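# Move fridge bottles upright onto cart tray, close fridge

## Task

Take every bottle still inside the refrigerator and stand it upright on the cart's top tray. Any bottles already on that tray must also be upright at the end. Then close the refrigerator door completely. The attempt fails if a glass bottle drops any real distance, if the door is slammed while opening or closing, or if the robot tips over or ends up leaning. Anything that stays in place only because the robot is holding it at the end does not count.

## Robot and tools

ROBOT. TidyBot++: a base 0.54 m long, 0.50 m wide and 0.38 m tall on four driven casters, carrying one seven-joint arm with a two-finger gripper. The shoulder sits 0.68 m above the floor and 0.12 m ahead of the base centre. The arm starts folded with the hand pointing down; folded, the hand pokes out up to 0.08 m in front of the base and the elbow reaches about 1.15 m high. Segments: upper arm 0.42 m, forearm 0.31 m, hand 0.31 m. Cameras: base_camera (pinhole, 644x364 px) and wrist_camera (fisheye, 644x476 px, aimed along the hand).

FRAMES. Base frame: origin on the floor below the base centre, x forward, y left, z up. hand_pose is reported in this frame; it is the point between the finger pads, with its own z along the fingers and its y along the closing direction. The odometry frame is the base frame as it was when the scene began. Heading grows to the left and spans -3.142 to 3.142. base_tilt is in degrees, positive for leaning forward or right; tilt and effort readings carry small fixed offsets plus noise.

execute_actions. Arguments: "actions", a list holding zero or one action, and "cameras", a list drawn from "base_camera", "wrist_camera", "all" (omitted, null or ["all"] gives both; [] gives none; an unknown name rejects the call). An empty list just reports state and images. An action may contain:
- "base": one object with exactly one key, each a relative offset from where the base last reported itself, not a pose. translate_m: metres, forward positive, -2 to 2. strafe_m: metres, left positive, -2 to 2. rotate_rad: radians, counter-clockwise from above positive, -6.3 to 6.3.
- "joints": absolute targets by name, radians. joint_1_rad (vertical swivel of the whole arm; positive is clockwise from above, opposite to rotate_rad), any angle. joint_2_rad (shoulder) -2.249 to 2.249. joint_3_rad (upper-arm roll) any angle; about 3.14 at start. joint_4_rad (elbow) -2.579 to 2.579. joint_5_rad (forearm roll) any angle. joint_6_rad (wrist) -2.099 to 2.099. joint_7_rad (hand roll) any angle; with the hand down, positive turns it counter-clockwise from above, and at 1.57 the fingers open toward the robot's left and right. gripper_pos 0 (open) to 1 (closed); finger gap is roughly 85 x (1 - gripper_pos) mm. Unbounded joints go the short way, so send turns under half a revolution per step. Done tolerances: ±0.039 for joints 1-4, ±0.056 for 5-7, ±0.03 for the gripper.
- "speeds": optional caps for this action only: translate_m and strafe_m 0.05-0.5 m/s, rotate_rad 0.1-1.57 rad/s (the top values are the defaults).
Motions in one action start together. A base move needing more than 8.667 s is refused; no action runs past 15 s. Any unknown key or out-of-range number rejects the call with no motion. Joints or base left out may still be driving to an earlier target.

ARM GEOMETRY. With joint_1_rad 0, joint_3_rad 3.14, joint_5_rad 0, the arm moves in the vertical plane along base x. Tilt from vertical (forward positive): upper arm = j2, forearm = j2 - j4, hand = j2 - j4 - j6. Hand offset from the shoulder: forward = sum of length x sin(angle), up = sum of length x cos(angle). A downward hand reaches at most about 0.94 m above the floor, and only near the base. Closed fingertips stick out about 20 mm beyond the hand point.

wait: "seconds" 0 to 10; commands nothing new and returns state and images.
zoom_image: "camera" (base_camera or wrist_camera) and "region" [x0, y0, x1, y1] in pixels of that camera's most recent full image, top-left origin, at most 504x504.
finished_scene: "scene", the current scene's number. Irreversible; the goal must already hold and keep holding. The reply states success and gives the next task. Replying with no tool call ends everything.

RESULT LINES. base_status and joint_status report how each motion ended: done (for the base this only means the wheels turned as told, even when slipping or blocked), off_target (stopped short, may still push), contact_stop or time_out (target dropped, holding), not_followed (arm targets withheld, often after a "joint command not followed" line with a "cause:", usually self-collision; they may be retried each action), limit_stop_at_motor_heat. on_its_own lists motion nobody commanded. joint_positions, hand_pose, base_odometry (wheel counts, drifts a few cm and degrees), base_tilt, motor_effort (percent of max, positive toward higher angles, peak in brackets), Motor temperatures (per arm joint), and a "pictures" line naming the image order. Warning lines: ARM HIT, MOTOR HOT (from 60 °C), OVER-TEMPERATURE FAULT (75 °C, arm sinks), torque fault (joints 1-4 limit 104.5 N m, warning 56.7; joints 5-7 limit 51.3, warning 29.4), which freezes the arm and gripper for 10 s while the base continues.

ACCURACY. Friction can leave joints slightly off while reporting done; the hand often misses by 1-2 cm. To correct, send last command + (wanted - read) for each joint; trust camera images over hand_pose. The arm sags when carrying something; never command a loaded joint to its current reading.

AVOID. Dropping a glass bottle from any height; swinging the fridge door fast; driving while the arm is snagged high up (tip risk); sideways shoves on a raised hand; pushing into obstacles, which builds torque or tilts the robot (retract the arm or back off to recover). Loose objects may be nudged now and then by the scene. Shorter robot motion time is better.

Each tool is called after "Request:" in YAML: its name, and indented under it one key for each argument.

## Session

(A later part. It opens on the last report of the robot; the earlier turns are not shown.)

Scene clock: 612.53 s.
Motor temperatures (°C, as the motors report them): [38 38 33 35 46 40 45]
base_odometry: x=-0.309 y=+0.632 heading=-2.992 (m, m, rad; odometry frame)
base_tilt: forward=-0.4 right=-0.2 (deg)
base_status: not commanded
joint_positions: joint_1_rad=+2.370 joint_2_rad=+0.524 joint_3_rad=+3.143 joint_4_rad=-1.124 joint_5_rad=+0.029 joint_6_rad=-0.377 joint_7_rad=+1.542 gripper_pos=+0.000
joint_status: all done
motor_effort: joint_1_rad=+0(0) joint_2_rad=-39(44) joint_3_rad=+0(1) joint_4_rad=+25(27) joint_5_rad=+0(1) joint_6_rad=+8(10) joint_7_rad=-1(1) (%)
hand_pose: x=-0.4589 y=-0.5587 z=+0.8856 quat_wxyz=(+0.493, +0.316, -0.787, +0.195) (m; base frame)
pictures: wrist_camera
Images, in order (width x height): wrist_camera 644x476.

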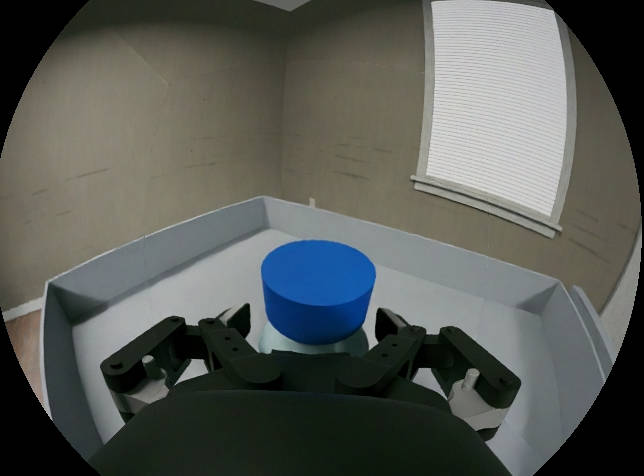

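Request:
execute_actions:
  actions:
    - {"joints": {"joint_2_rad": 0.2, "joint_4_rad": -1.2}}
  cameras: ["wrist_camera"]

Scene clock: 624.37 s.
Motor temperatures (°C, as the motors report them): [38 38 33 35 46 40 45]
base_odometry: x=-0.309 y=+0.632 heading=-2.992 (m, m, rad; odometry frame)
base_tilt: forward=-0.5 right=-0.1 (deg)
base_status: not commanded
joint_positions: joint_1_rad=+2.370 joint_2_rad=+0.195 joint_3_rad=+3.143 joint_4_rad=-1.189 joint_5_rad=+0.029 joint_6_rad=-0.373 joint_7_rad=+1.542 gripper_pos=+0.000
joint_status: all done
motor_effort: joint_1_rad=+0(0) joint_2_rad=-28(43) joint_3_rad=+0(1) joint_4_rad=+25(26) joint_5_rad=-1(1) joint_6_rad=+9(10) joint_7_rad=-1(1) (%)
hand_pose: x=-0.3818 y=-0.4837 z=+1.0959 quat_wxyz=(+0.593, +0.286, -0.714, +0.237) (m; base frame)
pictures: wrist_camera
Images, in order (width x height): wrist_camera 644x476.

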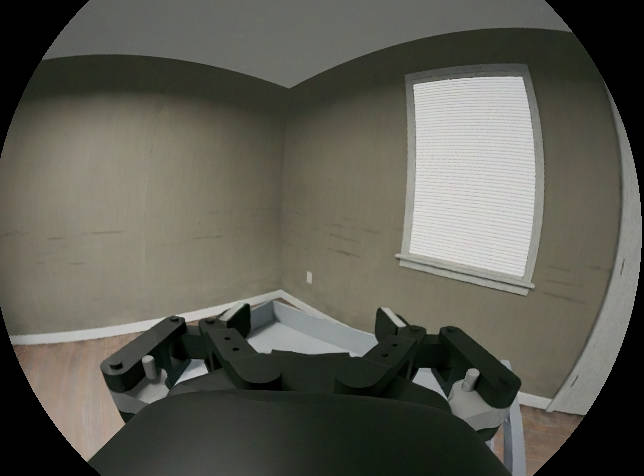

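Request:
execute_actions:
  actions:
    - {"base": {"translate_m": 0.25}, "joints": {"joint_1_rad": 0.17, "joint_2_rad": -0.04, "joint_4_rad": -1.435, "joint_6_rad": -0.725}, "speeds": {"translate_m": 0.2}}
  cameras: []

Request:
execute_actions:
  actions:
    - {"base": {"translate_m": 0.55}}

Scene clock: 662.63 s.
Motor temperatures (°C, as the motors report them): [38 38 33 35 46 40 45]
base_odometry: x=-0.556 y=+0.595 heading=-2.993 (m, m, rad; odometry frame)
base_tilt: forward=-0.4 right=-0.1 (deg)
base_status: done
joint_positions: joint_1_rad=+0.177 joint_2_rad=-0.025 joint_3_rad=+3.143 joint_4_rad=-1.420 joint_5_rad=+0.029 joint_6_rad=-0.690 joint_7_rad=+1.542 gripper_pos=+0.000
joint_status: all done
motor_effort: joint_1_rad=+0(3) joint_2_rad=-20(31) joint_3_rad=+0(3) joint_4_rad=+24(25) joint_5_rad=-1(0) joint_6_rad=+8(9) joint_7_rad=-1(1) (%)
hand_pose: x=+0.6794 y=-0.1051 z=+1.0044 quat_wxyz=(+0.051, +0.859, -0.084, +0.502) (m; base frame)
pictures: none
No camera images: the call's "cameras" was empty. Leave "cameras" out to get every camera's image.

Scene clock: 665.10 s.
Motor temperatures (°C, as the motors report them): [38 38 33 35 46 40 45]
base_odometry: x=-1.100 y=+0.513 heading=-2.992 (m, m, rad; odometry frame)
base_tilt: forward=-0.4 right=-0.2 (deg)
base_status: done
joint_positions: joint_1_rad=+0.177 joint_2_rad=-0.035 joint_3_rad=+3.143 joint_4_rad=-1.424 joint_5_rad=+0.029 joint_6_rad=-0.693 joint_7_rad=+1.542 gripper_pos=+0.000
joint_status: not commanded
motor_effort: joint_1_rad=+0(1) joint_2_rad=-20(22) joint_3_rad=+0(0) joint_4_rad=+24(25) joint_5_rad=-1(0) joint_6_rad=+8(9) joint_7_rad=-1(1) (%)
hand_pose: x=+0.6753 y=-0.1044 z=+1.0063 quat_wxyz=(+0.051, +0.859, -0.084, +0.502) (m; base frame)
pictures: base_camera, wrist_camera
Images, in order (width x height): base_camera 644x364, wrist_camera 644x476.

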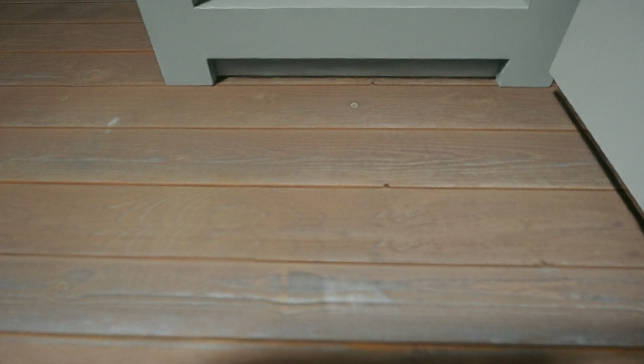

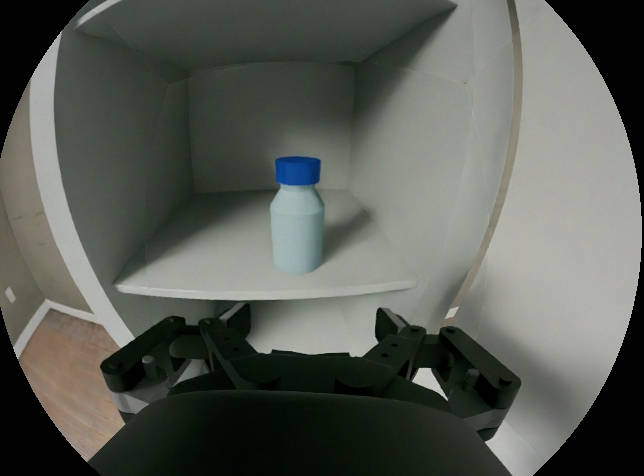

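Request:
execute_actions:
  actions:
    - {"base": {"translate_m": 0.07}, "speeds": {"translate_m": 0.15}}
  cameras: ["wrist_camera"]

Scene clock: 703.77 s.
Motor temperatures (°C, as the motors report them): [38 38 33 35 46 40 45]
base_odometry: x=-1.170 y=+0.502 heading=-2.992 (m, m, rad; odometry frame)
base_tilt: forward=-0.4 right=-0.1 (deg)
base_status: done
joint_positions: joint_1_rad=+0.177 joint_2_rad=-0.038 joint_3_rad=+3.143 joint_4_rad=-1.425 joint_5_rad=+0.029 joint_6_rad=-0.694 joint_7_rad=+1.542 gripper_pos=+0.000
joint_status: not commanded
motor_effort: joint_1_rad=+0(1) joint_2_rad=-20(22) joint_3_rad=+0(1) joint_4_rad=+24(25) joint_5_rad=-1(0) joint_6_rad=+8(7) joint_7_rad=-1(1) (%)
hand_pose: x=+0.6741 y=-0.1042 z=+1.0077 quat_wxyz=(+0.051, +0.858, -0.084, +0.503) (m; base frame)
pictures: wrist_camera
Images, in order (width x height): wrist_camera 644x476.

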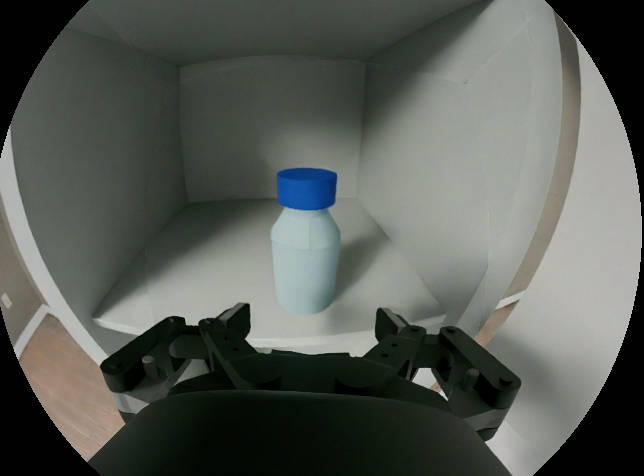

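Request:
execute_actions:
  actions:
    - {"base": {"translate_m": 0.04}, "joints": {"joint_2_rad": 0.05, "joint_4_rad": -1.33}, "speeds": {"translate_m": 0.1}}
  cameras: ["wrist_camera"]

Scene clock: 711.20 s.
Motor temperatures (°C, as the motors report them): [38 38 33 35 46 40 45]
base_odometry: x=-1.209 y=+0.496 heading=-2.991 (m, m, rad; odometry frame)
base_tilt: forward=-0.4 right=-0.1 (deg)
base_status: done
joint_positions: joint_1_rad=+0.177 joint_2_rad=+0.055 joint_3_rad=+3.143 joint_4_rad=-1.337 joint_5_rad=+0.029 joint_6_rad=-0.694 joint_7_rad=+1.542 gripper_pos=+0.000
joint_status: all done
motor_effort: joint_1_rad=+0(1) joint_2_rad=-23(27) joint_3_rad=+0(0) joint_4_rad=+24(25) joint_5_rad=-1(1) joint_6_rad=+8(9) joint_7_rad=-1(1) (%)
hand_pose: x=+0.7120 y=-0.1110 z=+1.0049 quat_wxyz=(+0.051, +0.860, -0.084, +0.501) (m; base frame)
pictures: wrist_camera
Images, in order (width x height): wrist_camera 644x476.

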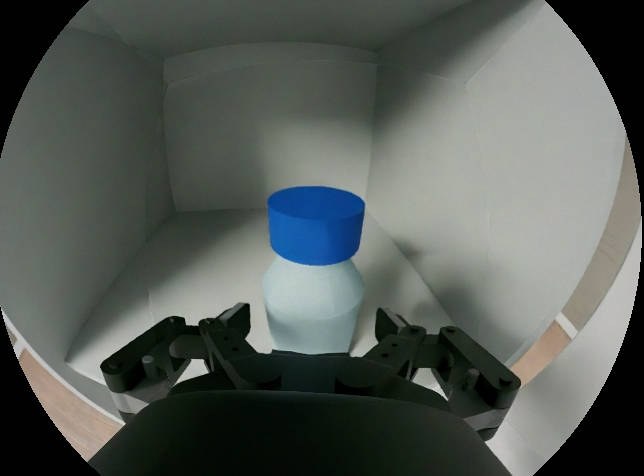

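Request:
execute_actions:
  actions:
    - {"joints": {"joint_2_rad": 0.138, "joint_4_rad": -1.225}}
  cameras: ["wrist_camera"]

Scene clock: 718.07 s.
Motor temperatures (°C, as the motors report them): [38 38 33 35 46 40 45]
base_odometry: x=-1.209 y=+0.496 heading=-2.991 (m, m, rad; odometry frame)
base_tilt: forward=-0.5 right=-0.1 (deg)
base_status: not commanded
joint_positions: joint_1_rad=+0.177 joint_2_rad=+0.130 joint_3_rad=+3.143 joint_4_rad=-1.234 joint_5_rad=+0.029 joint_6_rad=-0.694 joint_7_rad=+1.542 gripper_pos=+0.000
joint_status: all done
motor_effort: joint_1_rad=+0(0) joint_2_rad=-25(28) joint_3_rad=+0(0) joint_4_rad=+24(24) joint_5_rad=-1(1) joint_6_rad=+7(8) joint_7_rad=-1(1) (%)
hand_pose: x=+0.7456 y=-0.1170 z=+1.0179 quat_wxyz=(+0.052, +0.853, -0.084, +0.513) (m; base frame)
pictures: wrist_camera
Images, in order (width x height): wrist_camera 644x476.

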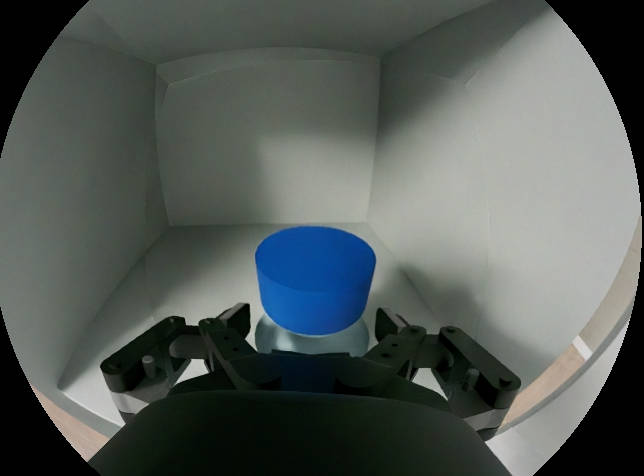

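Request:
execute_actions:
  actions:
    - {"joints": {"joint_2_rad": 0.165}}
  cameras: ["wrist_camera"]

Scene clock: 723.33 s.
Motor temperatures (°C, as the motors report them): [38 38 33 35 46 40 45]
base_odometry: x=-1.209 y=+0.496 heading=-2.991 (m, m, rad; odometry frame)
base_tilt: forward=-0.4 right=-0.2 (deg)
base_status: not commanded
joint_positions: joint_1_rad=+0.177 joint_2_rad=+0.156 joint_3_rad=+3.143 joint_4_rad=-1.233 joint_5_rad=+0.029 joint_6_rad=-0.694 joint_7_rad=+1.542 gripper_pos=+0.000
joint_status: all done
motor_effort: joint_1_rad=-1(0) joint_2_rad=-26(27) joint_3_rad=-1(0) joint_4_rad=+24(25) joint_5_rad=-1(1) joint_6_rad=+7(8) joint_7_rad=-1(1) (%)
hand_pose: x=+0.7539 y=-0.1185 z=+1.0015 quat_wxyz=(+0.051, +0.859, -0.084, +0.502) (m; base frame)
pictures: wrist_camera
Images, in order (width x height): wrist_camera 644x476.

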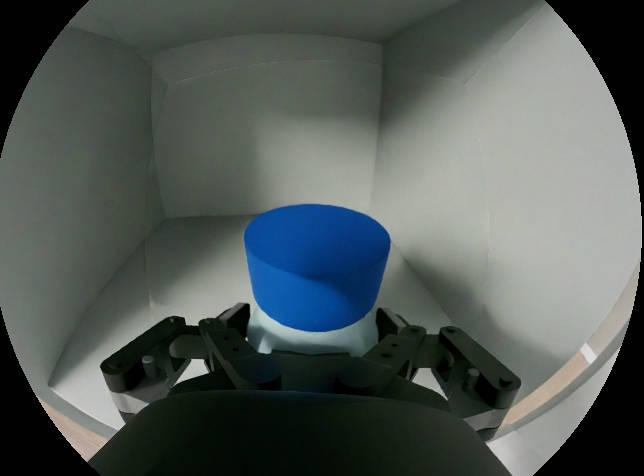

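Request:
execute_actions:
  actions:
    - {"joints": {"gripper_pos": 1.0}}
  cameras: ["wrist_camera"]

Scene clock: 727.70 s.
Motor temperatures (°C, as the motors report them): [38 38 33 35 46 40 45]
base_odometry: x=-1.209 y=+0.496 heading=-2.991 (m, m, rad; odometry frame)
base_tilt: forward=-0.5 right=-0.1 (deg)
base_status: not commanded
joint_positions: joint_1_rad=+0.177 joint_2_rad=+0.156 joint_3_rad=+3.143 joint_4_rad=-1.233 joint_5_rad=+0.029 joint_6_rad=-0.694 joint_7_rad=+1.542 gripper_pos=+0.226
joint_status: gripper_pos off_target (ended at +0.226, target +1.000)
motor_effort: joint_1_rad=+0(1) joint_2_rad=-26(26) joint_3_rad=+0(1) joint_4_rad=+24(24) joint_5_rad=+0(1) joint_6_rad=+8(8) joint_7_rad=-1(1) (%)
hand_pose: x=+0.7540 y=-0.1185 z=+1.0018 quat_wxyz=(+0.051, +0.859, -0.084, +0.502) (m; base frame)
pictures: wrist_camera
Images, in order (width x height): wrist_camera 644x476.

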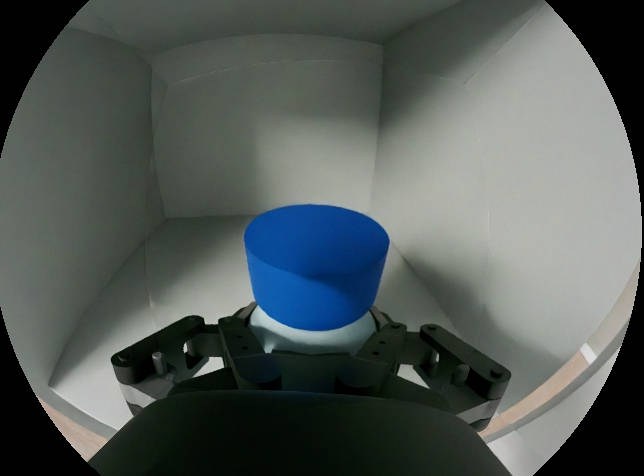

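Request:
execute_actions:
  actions:
    - {"base": {"translate_m": -0.6}, "joints": {"joint_1_rad": 0.0, "joint_2_rad": 0.04, "joint_4_rad": -1.21, "gripper_pos": 1.0}, "speeds": {"translate_m": 0.4}}
  cameras: ["wrist_camera"]

Scene clock: 740.33 s.
Motor temperatures (°C, as the motors report them): [38 38 33 35 46 40 45]
base_odometry: x=-0.616 y=+0.587 heading=-2.990 (m, m, rad; odometry frame)
base_tilt: forward=-0.5 right=-0.2 (deg)
base_status: done
joint_positions: joint_1_rad=-0.001 joint_2_rad=+0.067 joint_3_rad=+3.139 joint_4_rad=-1.236 joint_5_rad=+0.029 joint_6_rad=-0.721 joint_7_rad=+1.542 gripper_pos=+0.226
joint_status: gripper_pos off_target (ended at +0.226, target +1.000); the others done
motor_effort: joint_1_rad=+0(4) joint_2_rad=-29(36) joint_3_rad=+0(4) joint_4_rad=+30(32) joint_5_rad=-1(0) joint_6_rad=+11(13) joint_7_rad=-1(1) (%)
hand_pose: x=+0.7301 y=-0.0022 z=+1.0484 quat_wxyz=(+0.005, +0.848, -0.006, +0.530) (m; base frame)
pictures: wrist_camera
Images, in order (width x height): wrist_camera 644x476.

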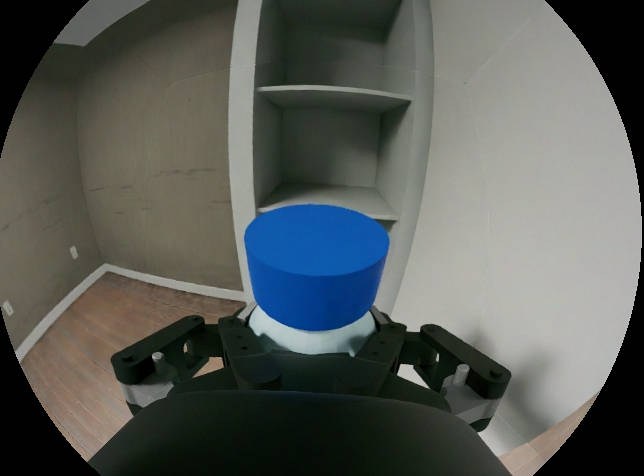

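Request:
execute_actions:
  actions:
    - {"base": {"translate_m": -0.3}, "joints": {"joint_1_rad": 2.6, "joint_2_rad": -0.15, "joint_4_rad": -1.48, "joint_6_rad": -0.70, "gripper_pos": 1.0}, "speeds": {"translate_m": 0.4}}
  cameras: ["wrist_camera"]

Scene clock: 768.23 s.
Motor temperatures (°C, as the motors report them): [38 38 33 35 46 40 45]
base_odometry: x=-0.319 y=+0.632 heading=-2.990 (m, m, rad; odometry frame)
base_tilt: forward=-0.5 right=-0.2 (deg)
base_status: done
joint_positions: joint_1_rad=+2.594 joint_2_rad=-0.110 joint_3_rad=+3.139 joint_4_rad=-1.495 joint_5_rad=+0.029 joint_6_rad=-0.721 joint_7_rad=+1.542 gripper_pos=+0.226
joint_status: joint_2_rad off_target (ended at -0.110, target -0.150); gripper_pos off_target (ended at +0.226, target +1.000); the others done
motor_effort: joint_1_rad=+0(2) joint_2_rad=-21(32) joint_3_rad=+0(2) joint_4_rad=+30(32) joint_5_rad=-1(1) joint_6_rad=+12(12) joint_7_rad=-1(1) (%)
hand_pose: x=-0.3357 y=-0.2737 z=+0.9995 quat_wxyz=(+0.478, +0.229, -0.838, +0.128) (m; base frame)
pictures: wrist_camera
Images, in order (width x height): wrist_camera 644x476.

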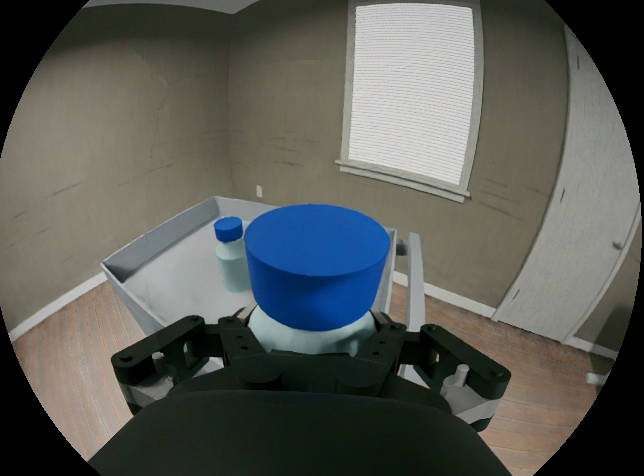

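Request:
execute_actions:
  actions:
    - {"joints": {"joint_2_rad": 0.43, "joint_4_rad": -1.12, "joint_6_rad": -0.395, "gripper_pos": 1.0}}
  cameras: ["wrist_camera"]

Scene clock: 796.10 s.
Motor temperatures (°C, as the motors report them): [38 38 33 35 46 40 45]
base_odometry: x=-0.319 y=+0.632 heading=-2.990 (m, m, rad; odometry frame)
base_tilt: forward=-0.4 right=-0.1 (deg)
base_status: not commanded
joint_positions: joint_1_rad=+2.594 joint_2_rad=+0.473 joint_3_rad=+3.139 joint_4_rad=-1.162 joint_5_rad=+0.029 joint_6_rad=-0.454 joint_7_rad=+1.542 gripper_pos=+0.226
joint_status: joint_2_rad off_target (ended at +0.473, target +0.430); joint_4_rad off_target (ended at -1.162, target -1.120); joint_6_rad off_target (ended at -0.454, target -0.395); gripper_pos off_target (ended at +0.226, target +1.000)
motor_effort: joint_1_rad=+0(0) joint_2_rad=-44(49) joint_3_rad=-1(1) joint_4_rad=+30(32) joint_5_rad=-1(1) joint_6_rad=+11(12) joint_7_rad=-1(1) (%)
hand_pose: x=-0.5438 y=-0.4031 z=+0.8820 quat_wxyz=(+0.485, +0.230, -0.833, +0.132) (m; base frame)
pictures: wrist_camera
Images, in order (width x height): wrist_camera 644x476.

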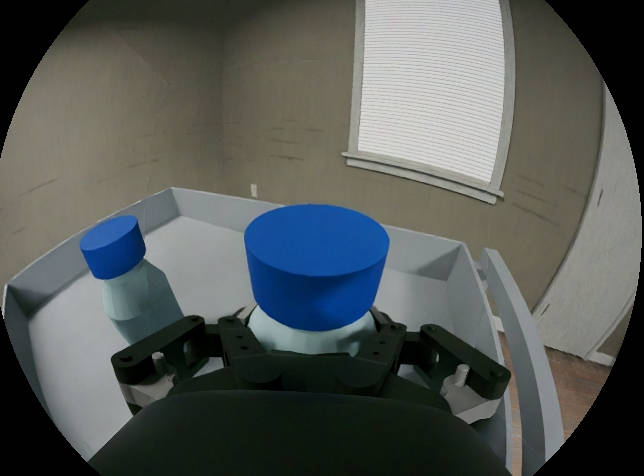

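Request:
execute_actions:
  actions:
    - {"joints": {"joint_4_rad": -1.225, "joint_6_rad": -0.312, "gripper_pos": 1.0}}
  cameras: ["wrist_camera"]

Scene clock: 802.20 s.
Motor temperatures (°C, as the motors report them): [38 38 33 35 46 40 45]
base_odometry: x=-0.319 y=+0.632 heading=-2.990 (m, m, rad; odometry frame)
base_tilt: forward=-0.6 right=-0.2 (deg)
base_status: not commanded
joint_positions: joint_1_rad=+2.594 joint_2_rad=+0.470 joint_3_rad=+3.139 joint_4_rad=-1.241 joint_5_rad=+0.029 joint_6_rad=-0.367 joint_7_rad=+1.542 gripper_pos=+0.226
joint_status: gripper_pos off_target (ended at +0.226, target +1.000); the others done
motor_effort: joint_1_rad=+0(1) joint_2_rad=-44(46) joint_3_rad=-1(1) joint_4_rad=+30(31) joint_5_rad=-1(1) joint_6_rad=+12(12) joint_7_rad=-1(1) (%)
hand_pose: x=-0.5420 y=-0.4026 z=+0.8617 quat_wxyz=(+0.489, +0.230, -0.831, +0.134) (m; base frame)
pictures: wrist_camera
Images, in order (width x height): wrist_camera 644x476.

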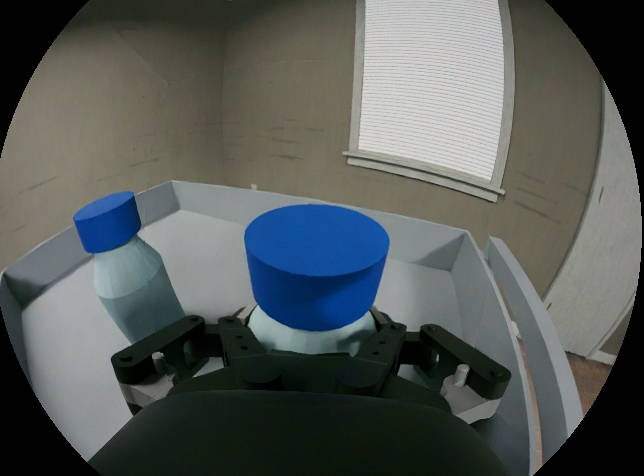

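Request:
execute_actions:
  actions:
    - {"joints": {"joint_4_rad": -1.262, "joint_6_rad": -0.282, "gripper_pos": 1.0}}
  cameras: []

Scene clock: 806.93 s.
Motor temperatures (°C, as the motors report them): [38 38 33 35 46 40 45]
base_odometry: x=-0.319 y=+0.632 heading=-2.990 (m, m, rad; odometry frame)
base_tilt: forward=-0.5 right=-0.1 (deg)
base_status: not commanded
joint_positions: joint_1_rad=+2.594 joint_2_rad=+0.462 joint_3_rad=+3.139 joint_4_rad=-1.267 joint_5_rad=+0.029 joint_6_rad=-0.331 joint_7_rad=+1.542 gripper_pos=+0.226
joint_status: gripper_pos off_target (ended at +0.226, target +1.000); the others done
motor_effort: joint_1_rad=-1(1) joint_2_rad=-42(44) joint_3_rad=-1(1) joint_4_rad=+28(30) joint_5_rad=-1(1) joint_6_rad=+10(12) joint_7_rad=-1(1) (%)
hand_pose: x=-0.5410 y=-0.4022 z=+0.8624 quat_wxyz=(+0.496, +0.229, -0.826, +0.137) (m; base frame)
pictures: none
No camera images: the call's "cameras" was empty. Leave "cameras" out to get every camera's image.

Request:
execute_actions:
  actions:
    - {"joints": {"gripper_pos": 0.0}}
  cameras: ["wrist_camera"]

Request:
execute_actions:
  actions:
    - {"joints": {"joint_2_rad": 0.1, "joint_4_rad": -1.35, "joint_6_rad": -0.6}}
  cameras: ["wrist_camera"]

Scene clock: 813.43 s.
Motor temperatures (°C, as the motors report them): [38 38 33 35 46 40 45]
base_odometry: x=-0.319 y=+0.632 heading=-2.990 (m, m, rad; odometry frame)
base_tilt: forward=-0.5 right=-0.2 (deg)
base_status: not commanded
joint_positions: joint_1_rad=+2.594 joint_2_rad=+0.437 joint_3_rad=+3.139 joint_4_rad=-1.266 joint_5_rad=+0.029 joint_6_rad=-0.317 joint_7_rad=+1.542 gripper_pos=+0.000
joint_status: all done
motor_effort: joint_1_rad=+0(1) joint_2_rad=-37(42) joint_3_rad=+0(1) joint_4_rad=+25(28) joint_5_rad=-1(0) joint_6_rad=+7(11) joint_7_rad=-1(1) (%)
hand_pose: x=-0.5384 y=-0.4008 z=+0.8868 quat_wxyz=(+0.513, +0.227, -0.816, +0.142) (m; base frame)
pictures: wrist_camera
Images, in order (width x height): wrist_camera 644x476.

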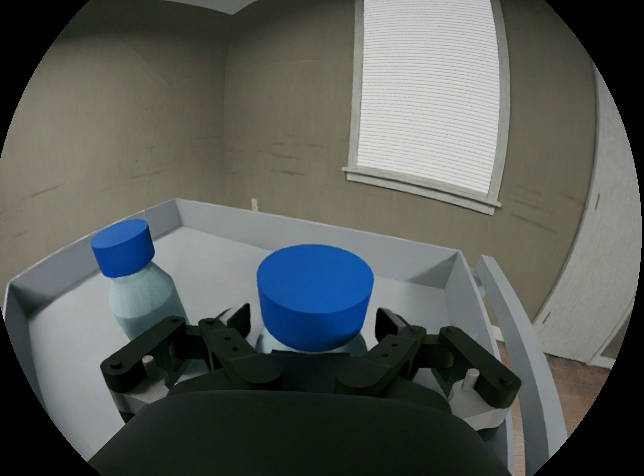

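Scene clock: 815.20 s.
Motor temperatures (°C, as the motors report them): [38 38 33 35 46 40 45]
base_odometry: x=-0.319 y=+0.632 heading=-2.990 (m, m, rad; odometry frame)
base_tilt: forward=-0.4 right=-0.2 (deg)
base_status: not commanded
joint_positions: joint_1_rad=+2.594 joint_2_rad=+0.094 joint_3_rad=+3.139 joint_4_rad=-1.337 joint_5_rad=+0.029 joint_6_rad=-0.565 joint_7_rad=+1.542 gripper_pos=+0.000
joint_status: all done
motor_effort: joint_1_rad=+0(1) joint_2_rad=-25(39) joint_3_rad=+0(0) joint_4_rad=+24(25) joint_5_rad=+0(0) joint_6_rad=+8(8) joint_7_rad=-1(1) (%)
hand_pose: x=-0.4237 y=-0.3285 z=+1.0161 quat_wxyz=(+0.523, +0.222, -0.810, +0.142) (m; base frame)
pictures: wrist_camera
Images, in order (width x height): wrist_camera 644x476.

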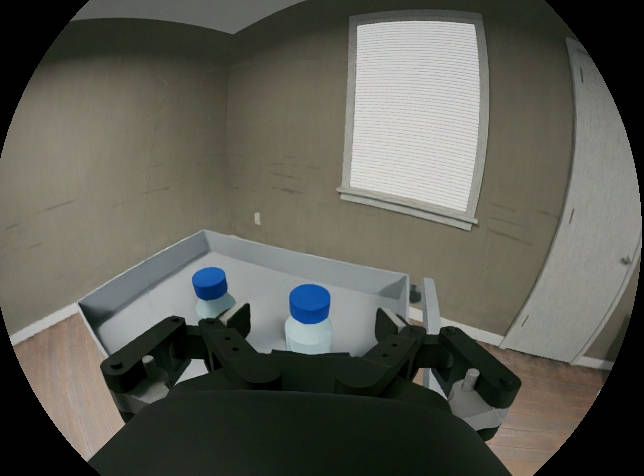

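Request:
execute_actions:
  actions:
    - {"base": {"translate_m": 0.3}, "joints": {"joint_1_rad": -0.01, "joint_2_rad": -0.1, "joint_4_rad": -1.5, "joint_6_rad": -0.7}, "speeds": {"translate_m": 0.15}}
  cameras: []

Request:
execute_actions:
  actions:
    - {"base": {"translate_m": 0.2}, "joints": {"joint_2_rad": 1.67, "joint_4_rad": -1.36, "joint_6_rad": 0.99}, "speeds": {"translate_m": 0.15}}

Scene clock: 855.90 s.
Motor temperatures (°C, as the motors report them): [38 38 33 35 46 40 45]
base_odometry: x=-0.616 y=+0.587 heading=-2.990 (m, m, rad; odometry frame)
base_tilt: forward=-0.5 right=-0.2 (deg)
base_status: done
joint_positions: joint_1_rad=-0.003 joint_2_rad=-0.091 joint_3_rad=+3.128 joint_4_rad=-1.496 joint_5_rad=+0.028 joint_6_rad=-0.726 joint_7_rad=+1.550 gripper_pos=+0.000
joint_status: all done
motor_effort: joint_1_rad=+0(29) joint_2_rad=-18(27) joint_3_rad=+0(32) joint_4_rad=+24(30) joint_5_rad=-1(24) joint_6_rad=+7(20) joint_7_rad=-1(2) (%)
hand_pose: x=+0.6545 y=+0.0043 z=+0.9871 quat_wxyz=(+0.005, +0.875, +0.003, +0.484) (m; base frame)
pictures: none
No camera images: the call's "cameras" was empty. Leave "cameras" out to get every camera's image.

Scene clock: 859.10 s.
Motor temperatures (°C, as the motors report them): [38 38 33 35 46 40 45]
base_odometry: x=-0.814 y=+0.556 heading=-2.990 (m, m, rad; odometry frame)
base_tilt: forward=-0.5 right=-0.1 (deg)
base_status: done
joint_positions: joint_1_rad=-0.003 joint_2_rad=+1.667 joint_3_rad=+3.128 joint_4_rad=-1.373 joint_5_rad=+0.028 joint_6_rad=+0.954 joint_7_rad=+1.550 gripper_pos=+0.000
joint_status: all done
motor_effort: joint_1_rad=+0(0) joint_2_rad=-43(51) joint_3_rad=-1(1) joint_4_rad=+8(25) joint_5_rad=-2(0) joint_6_rad=+8(9) joint_7_rad=-1(1) (%)
hand_pose: x=+0.8405 y=+0.0161 z=+0.1758 quat_wxyz=(-0.017, +0.864, +0.001, +0.504) (m; base frame)
pictures: base_camera, wrist_camera
Images, in order (width x height): base_camera 644x364, wrist_camera 644x476.

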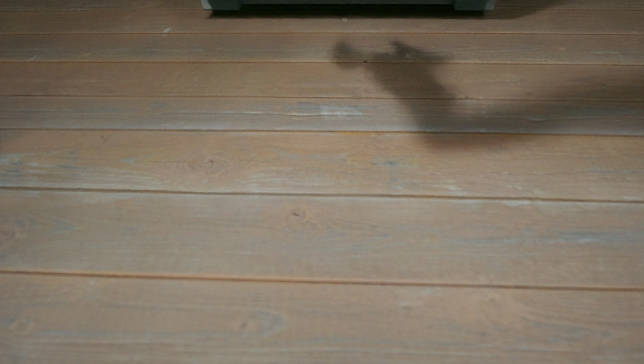

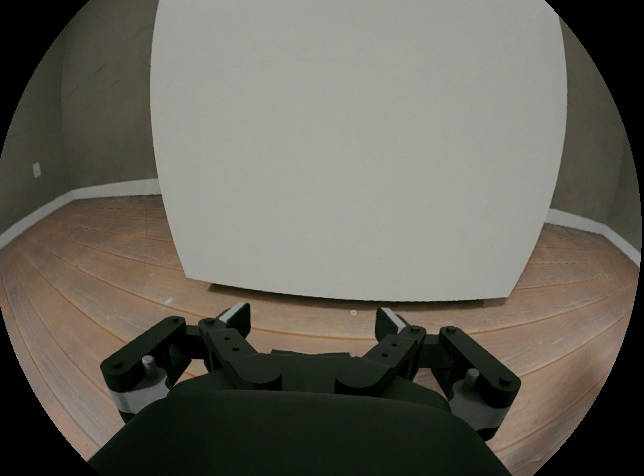

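Request:
execute_actions:
  actions:
    - {"base": {"strafe_m": 0.19}, "joints": {"joint_2_rad": 0.345, "joint_3_rad": 3.15, "joint_4_rad": -2.2, "joint_6_rad": 0.99}}

Scene clock: 889.90 s.
Motor temperatures (°C, as the motors report them): [38 39 33 35 46 40 45]
base_odometry: x=-0.785 y=+0.368 heading=-2.990 (m, m, rad; odometry frame)
base_tilt: forward=-0.4 right=-0.1 (deg)
base_status: done
joint_positions: joint_1_rad=-0.016 joint_2_rad=+0.350 joint_3_rad=+3.129 joint_4_rad=-2.187 joint_5_rad=+0.028 joint_6_rad=+0.960 joint_7_rad=+1.550 gripper_pos=+0.000
joint_status: all done
motor_effort: joint_1_rad=+0(3) joint_2_rad=-26(46) joint_3_rad=+0(2) joint_4_rad=+17(18) joint_5_rad=-2(1) joint_6_rad=+9(8) joint_7_rad=-1(1) (%)
hand_pose: x=+0.7526 y=+0.0257 z=+0.8164 quat_wxyz=(-0.021, +0.709, +0.015, +0.704) (m; base frame)
pictures: base_camera, wrist_camera
Images, in order (width x height): base_camera 644x364, wrist_camera 644x476.

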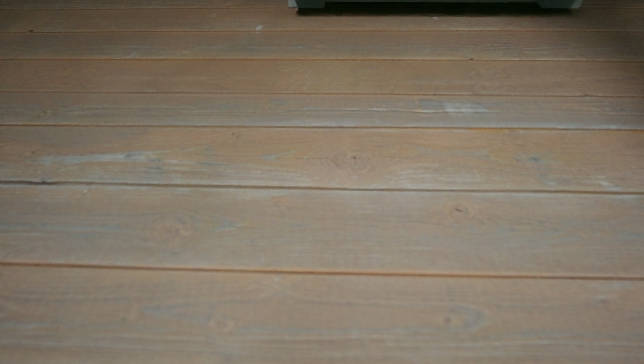

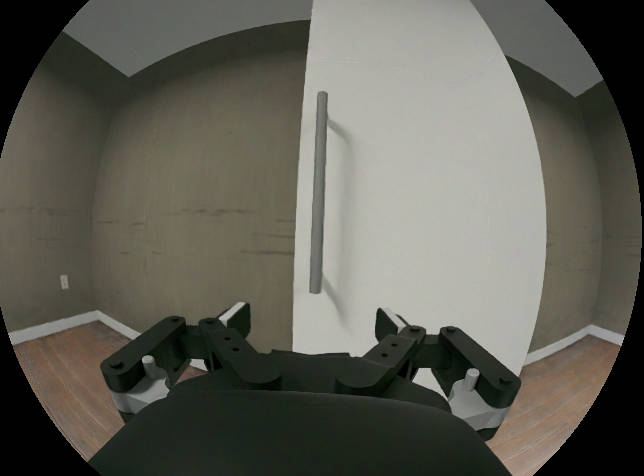

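Request:
execute_actions:
  actions:
    - {"base": {"translate_m": 0.12}, "joints": {"joint_2_rad": 0.215, "joint_4_rad": -2.082, "joint_6_rad": 0.71}, "speeds": {"translate_m": 0.15}}
  cameras: ["wrist_camera"]

Scene clock: 901.73 s.
Motor temperatures (°C, as the motors report them): [38 39 33 35 46 40 45]
base_odometry: x=-0.904 y=+0.350 heading=-2.990 (m, m, rad; odometry frame)
base_tilt: forward=-0.5 right=-0.2 (deg)
base_status: done
joint_positions: joint_1_rad=-0.016 joint_2_rad=+0.219 joint_3_rad=+3.129 joint_4_rad=-2.086 joint_5_rad=+0.028 joint_6_rad=+0.745 joint_7_rad=+1.550 gripper_pos=+0.000
joint_status: all done
motor_effort: joint_1_rad=+0(1) joint_2_rad=-26(28) joint_3_rad=+0(1) joint_4_rad=+20(21) joint_5_rad=-1(1) joint_6_rad=+9(10) joint_7_rad=-1(1) (%)
hand_pose: x=+0.7545 y=+0.0246 z=+0.8851 quat_wxyz=(-0.018, +0.703, +0.016, +0.710) (m; base frame)
pictures: wrist_camera
Images, in order (width x height): wrist_camera 644x476.

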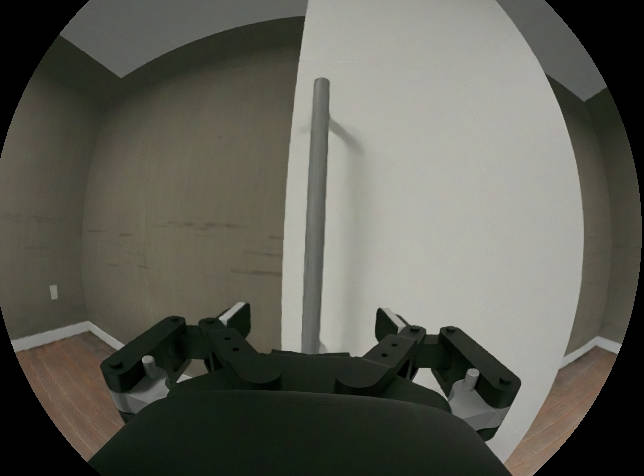

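Request:
execute_actions:
  actions:
    - {"base": {"translate_m": 0.065}, "speeds": {"translate_m": 0.1}}
  cameras: ["wrist_camera"]

Request:
execute_actions:
  actions:
    - {"joints": {"gripper_pos": 1.0}}
  cameras: ["wrist_camera"]

Scene clock: 911.00 s.
Motor temperatures (°C, as the motors report them): [38 39 33 35 46 40 45]
base_odometry: x=-0.968 y=+0.340 heading=-2.989 (m, m, rad; odometry frame)
base_tilt: forward=-0.5 right=-0.2 (deg)
base_status: done
joint_positions: joint_1_rad=-0.016 joint_2_rad=+0.217 joint_3_rad=+3.129 joint_4_rad=-2.086 joint_5_rad=+0.028 joint_6_rad=+0.744 joint_7_rad=+1.550 gripper_pos=+0.000
joint_status: not commanded
motor_effort: joint_1_rad=+0(1) joint_2_rad=-25(27) joint_3_rad=+0(1) joint_4_rad=+20(21) joint_5_rad=-1(2) joint_6_rad=+9(10) joint_7_rad=-1(1) (%)
hand_pose: x=+0.7541 y=+0.0246 z=+0.8864 quat_wxyz=(-0.018, +0.703, +0.016, +0.711) (m; base frame)
pictures: wrist_camera
Images, in order (width x height): wrist_camera 644x476.

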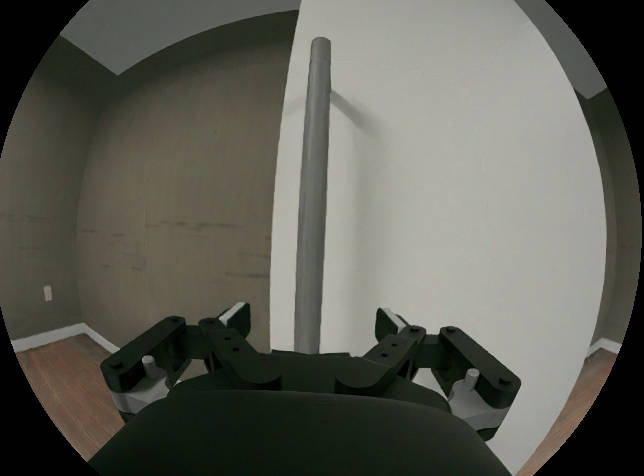

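Scene clock: 912.10 s.
Motor temperatures (°C, as the motors report them): [38 39 33 35 46 40 45]
base_odometry: x=-0.968 y=+0.340 heading=-2.989 (m, m, rad; odometry frame)
base_tilt: forward=-0.4 right=-0.1 (deg)
base_status: not commanded
joint_positions: joint_1_rad=-0.022 joint_2_rad=+0.216 joint_3_rad=+3.128 joint_4_rad=-2.087 joint_5_rad=+0.026 joint_6_rad=+0.743 joint_7_rad=+1.550 gripper_pos=+0.838
joint_status: gripper_pos off_target (ended at +0.838, target +1.000)
motor_effort: joint_1_rad=+1(10) joint_2_rad=-25(26) joint_3_rad=+1(10) joint_4_rad=+22(24) joint_5_rad=-2(7) joint_6_rad=+9(9) joint_7_rad=-1(1) (%)
hand_pose: x=+0.7534 y=+0.0281 z=+0.8863 quat_wxyz=(-0.020, +0.703, +0.017, +0.711) (m; base frame)
pictures: wrist_camera
Images, in order (width x height): wrist_camera 644x476.

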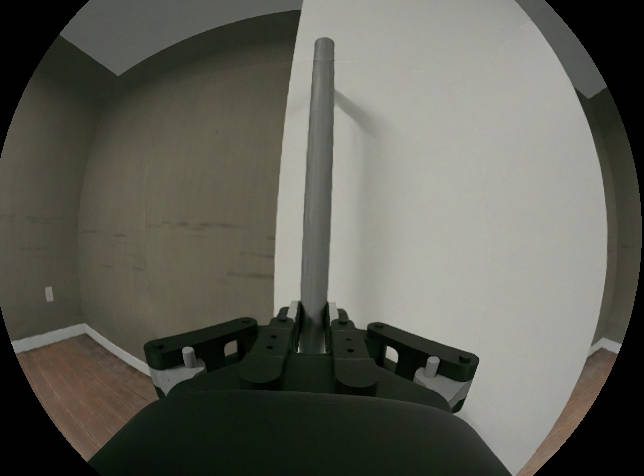

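Request:
execute_actions:
  actions:
    - {"base": {"translate_m": -0.12}, "joints": {"joint_1_rad": 0.03, "gripper_pos": 1.0}, "speeds": {"translate_m": 0.07}}

Scene clock: 926.60 s.
Motor temperatures (°C, as the motors report them): [38 38 33 35 46 40 45]
base_odometry: x=-0.849 y=+0.358 heading=-2.989 (m, m, rad; odometry frame)
base_tilt: forward=-0.4 right=-0.2 (deg)
base_status: done
joint_positions: joint_1_rad=+0.018 joint_2_rad=+0.216 joint_3_rad=+3.126 joint_4_rad=-2.084 joint_5_rad=+0.026 joint_6_rad=+0.738 joint_7_rad=+1.550 gripper_pos=+0.840
joint_status: gripper_pos off_target (ended at +0.840, target +1.000); the others done
motor_effort: joint_1_rad=+2(8) joint_2_rad=-27(50) joint_3_rad=+2(7) joint_4_rad=+21(25) joint_5_rad=-3(6) joint_6_rad=+10(10) joint_7_rad=-1(1) (%)
hand_pose: x=+0.7545 y=+0.0041 z=+0.8864 quat_wxyz=(-0.007, +0.704, +0.003, +0.710) (m; base frame)
pictures: base_camera, wrist_camera
Images, in order (width x height): base_camera 644x364, wrist_camera 644x476.

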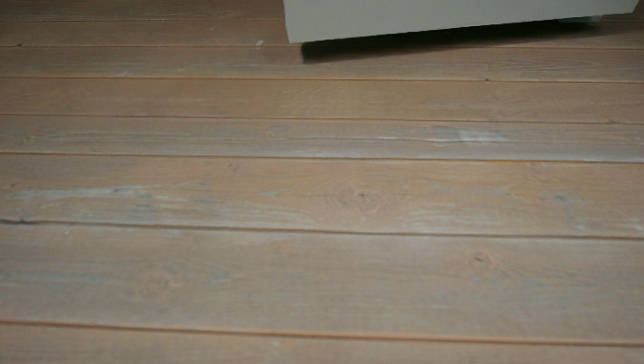

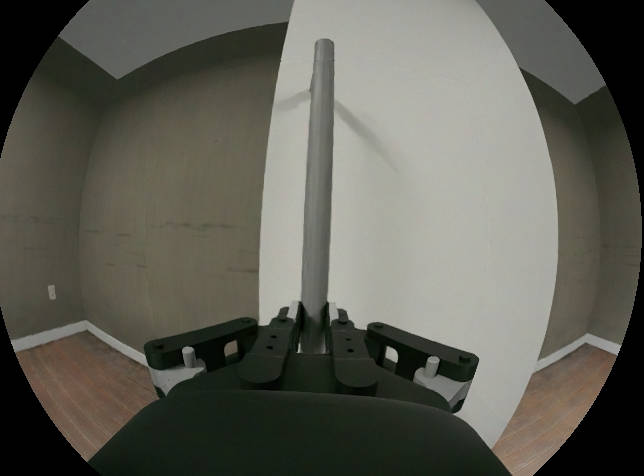

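Request:
execute_actions:
  actions:
    - {"base": {"translate_m": -0.13}, "joints": {"joint_1_rad": 0.12, "gripper_pos": 1.0}, "speeds": {"translate_m": 0.08}}

Scene clock: 939.20 s.
Motor temperatures (°C, as the motors report them): [38 38 33 35 46 40 45]
base_odometry: x=-0.721 y=+0.378 heading=-2.988 (m, m, rad; odometry frame)
base_tilt: forward=-0.4 right=-0.1 (deg)
base_status: done
joint_positions: joint_1_rad=+0.110 joint_2_rad=+0.216 joint_3_rad=+3.127 joint_4_rad=-2.084 joint_5_rad=+0.026 joint_6_rad=+0.738 joint_7_rad=+1.550 gripper_pos=+0.854
joint_status: gripper_pos off_target (ended at +0.854, target +1.000); the others done
motor_effort: joint_1_rad=+1(10) joint_2_rad=-27(31) joint_3_rad=+1(9) joint_4_rad=+20(25) joint_5_rad=-2(8) joint_6_rad=+9(10) joint_7_rad=-1(1) (%)
hand_pose: x=+0.7523 y=-0.0544 z=+0.8862 quat_wxyz=(+0.026, +0.703, -0.029, +0.710) (m; base frame)
pictures: base_camera, wrist_camera
Images, in order (width x height): base_camera 644x364, wrist_camera 644x476.

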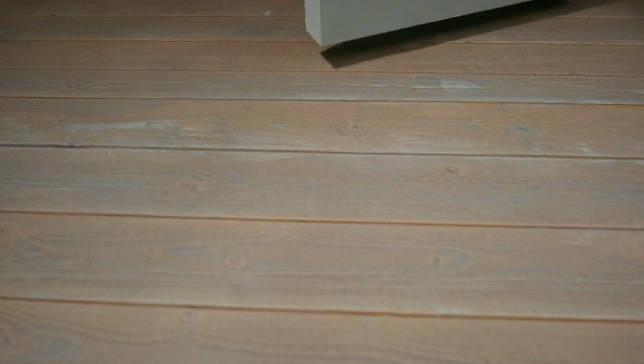

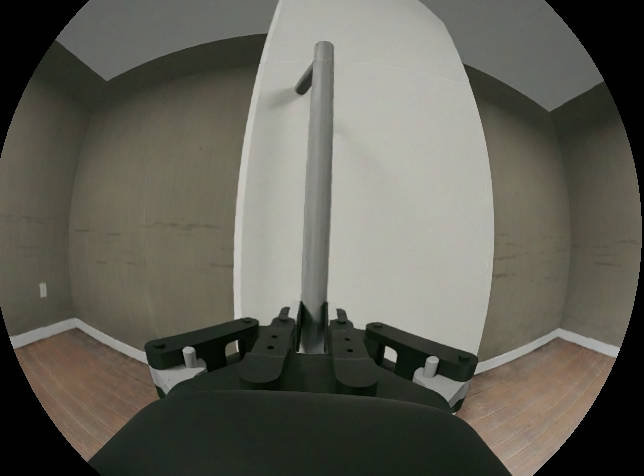

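Request:
execute_actions:
  actions:
    - {"joints": {"gripper_pos": 0.3}}
  cameras: []

Request:
execute_actions:
  actions:
    - {"base": {"translate_m": -0.1}, "speeds": {"translate_m": 0.2}}
  cameras: ["wrist_camera"]

Request:
execute_actions:
  actions:
    - {"base": {"strafe_m": 0.65}, "joints": {"joint_1_rad": 0.9, "gripper_pos": 1.0}}

Scene clock: 967.67 s.
Motor temperatures (°C, as the motors report them): [38 38 33 35 46 40 45]
base_odometry: x=-0.721 y=+0.378 heading=-2.988 (m, m, rad; odometry frame)
base_tilt: forward=-0.5 right=-0.2 (deg)
base_status: not commanded
joint_positions: joint_1_rad=+0.113 joint_2_rad=+0.216 joint_3_rad=+3.130 joint_4_rad=-2.084 joint_5_rad=+0.026 joint_6_rad=+0.738 joint_7_rad=+1.550 gripper_pos=+0.300
joint_status: all done
motor_effort: joint_1_rad=+0(1) joint_2_rad=-26(27) joint_3_rad=+0(1) joint_4_rad=+20(20) joint_5_rad=-1(2) joint_6_rad=+9(9) joint_7_rad=-1(1) (%)
hand_pose: x=+0.7520 y=-0.0586 z=+0.8863 quat_wxyz=(+0.029, +0.703, -0.031, +0.710) (m; base frame)
pictures: none
No camera images: the call's "cameras" was empty. Leave "cameras" out to get every camera's image.

Scene clock: 968.93 s.
Motor temperatures (°C, as the motors report them): [38 38 33 35 46 40 45]
base_odometry: x=-0.622 y=+0.393 heading=-2.987 (m, m, rad; odometry frame)
base_tilt: forward=-0.4 right=-0.1 (deg)
base_status: done
joint_positions: joint_1_rad=+0.113 joint_2_rad=+0.214 joint_3_rad=+3.131 joint_4_rad=-2.084 joint_5_rad=+0.026 joint_6_rad=+0.738 joint_7_rad=+1.550 gripper_pos=+0.300
joint_status: not commanded
motor_effort: joint_1_rad=+0(1) joint_2_rad=-26(28) joint_3_rad=+0(1) joint_4_rad=+21(21) joint_5_rad=-1(2) joint_6_rad=+8(10) joint_7_rad=-1(1) (%)
hand_pose: x=+0.7516 y=-0.0586 z=+0.8876 quat_wxyz=(+0.029, +0.703, -0.031, +0.710) (m; base frame)
pictures: wrist_camera
Images, in order (width x height): wrist_camera 644x476.

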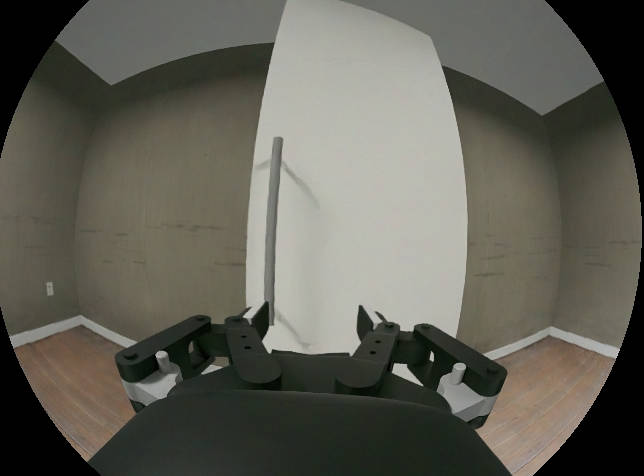

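Scene clock: 971.60 s.
Motor temperatures (°C, as the motors report them): [38 38 33 35 46 40 45]
base_odometry: x=-0.521 y=-0.249 heading=-2.987 (m, m, rad; odometry frame)
base_tilt: forward=-0.4 right=-0.1 (deg)
base_status: done
joint_positions: joint_1_rad=+0.891 joint_2_rad=+0.214 joint_3_rad=+3.137 joint_4_rad=-2.084 joint_5_rad=+0.026 joint_6_rad=+0.738 joint_7_rad=+1.550 gripper_pos=+0.999
joint_status: all done
motor_effort: joint_1_rad=+0(2) joint_2_rad=-25(28) joint_3_rad=+0(2) joint_4_rad=+20(21) joint_5_rad=-1(1) joint_6_rad=+10(10) joint_7_rad=-1(1) (%)
hand_pose: x=+0.5256 y=-0.4882 z=+0.8876 quat_wxyz=(+0.298, +0.637, -0.297, +0.645) (m; base frame)
pictures: base_camera, wrist_camera
Images, in order (width x height): base_camera 644x364, wrist_camera 644x476.

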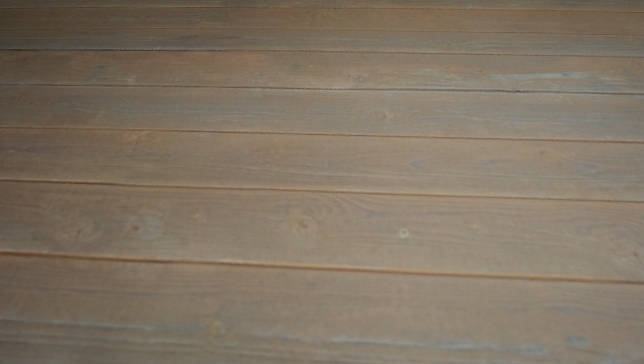

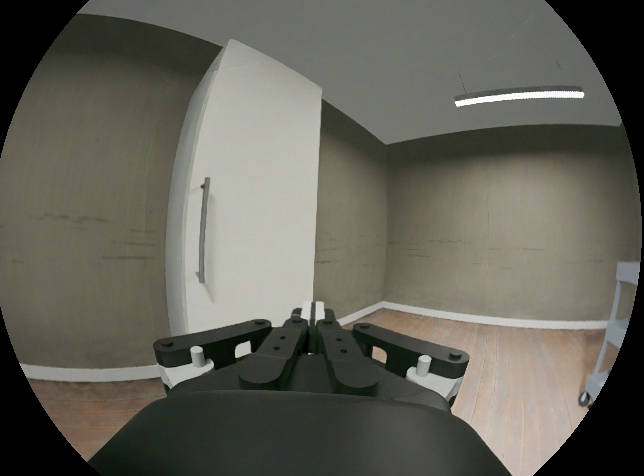

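Request:
execute_actions:
  actions:
    - {"base": {"strafe_m": -0.9}, "joints": {"joint_1_rad": -0.45, "gripper_pos": 0.0}}
  cameras: []

Request:
execute_actions:
  actions:
    - {"base": {"translate_m": 0.3}}

Scene clock: 1026.03 s.
Motor temperatures (°C, as the motors report them): [38 38 33 35 46 40 45]
base_odometry: x=-0.661 y=+0.640 heading=-2.986 (m, m, rad; odometry frame)
base_tilt: forward=-0.4 right=-0.1 (deg)
base_status: done
joint_positions: joint_1_rad=-0.441 joint_2_rad=+0.215 joint_3_rad=+3.140 joint_4_rad=-2.083 joint_5_rad=+0.026 joint_6_rad=+0.738 joint_7_rad=+1.550 gripper_pos=+0.000
joint_status: all done
motor_effort: joint_1_rad=+0(4) joint_2_rad=-25(29) joint_3_rad=+0(4) joint_4_rad=+20(22) joint_5_rad=-1(2) joint_6_rad=+9(10) joint_7_rad=-1(1) (%)
hand_pose: x=+0.6906 y=+0.2784 z=+0.8870 quat_wxyz=(-0.163, +0.685, +0.160, +0.692) (m; base frame)
pictures: none
No camera images: the call's "cameras" was empty. Leave "cameras" out to get every camera's image.

Scene clock: 1027.93 s.
Motor temperatures (°C, as the motors report them): [38 38 33 35 46 40 45]
base_odometry: x=-0.957 y=+0.594 heading=-2.987 (m, m, rad; odometry frame)
base_tilt: forward=-0.5 right=-0.2 (deg)
base_status: done
joint_positions: joint_1_rad=-0.443 joint_2_rad=+0.217 joint_3_rad=+3.140 joint_4_rad=-2.083 joint_5_rad=+0.026 joint_6_rad=+0.738 joint_7_rad=+1.550 gripper_pos=+0.000
joint_status: not commanded
motor_effort: joint_1_rad=+0(1) joint_2_rad=-25(27) joint_3_rad=+0(1) joint_4_rad=+20(22) joint_5_rad=+0(1) joint_6_rad=+9(10) joint_7_rad=-1(1) (%)
hand_pose: x=+0.6905 y=+0.2798 z=+0.8855 quat_wxyz=(-0.163, +0.686, +0.161, +0.691) (m; base frame)
pictures: base_camera, wrist_camera
Images, in order (width x height): base_camera 644x364, wrist_camera 644x476.

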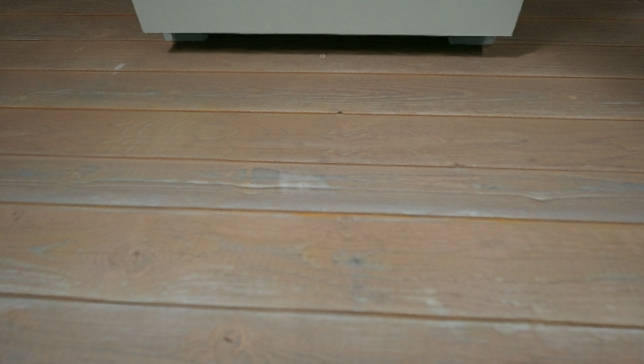

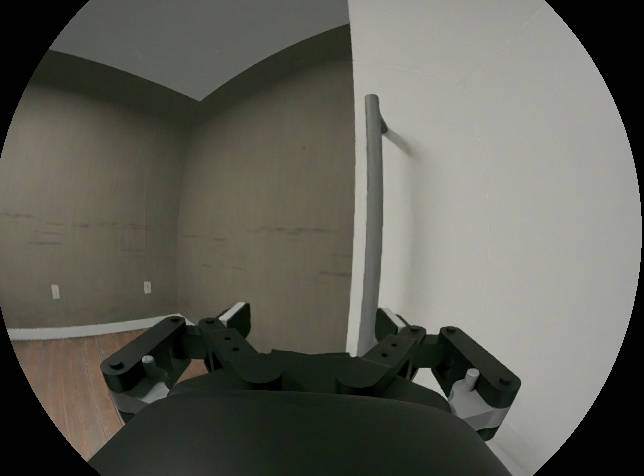

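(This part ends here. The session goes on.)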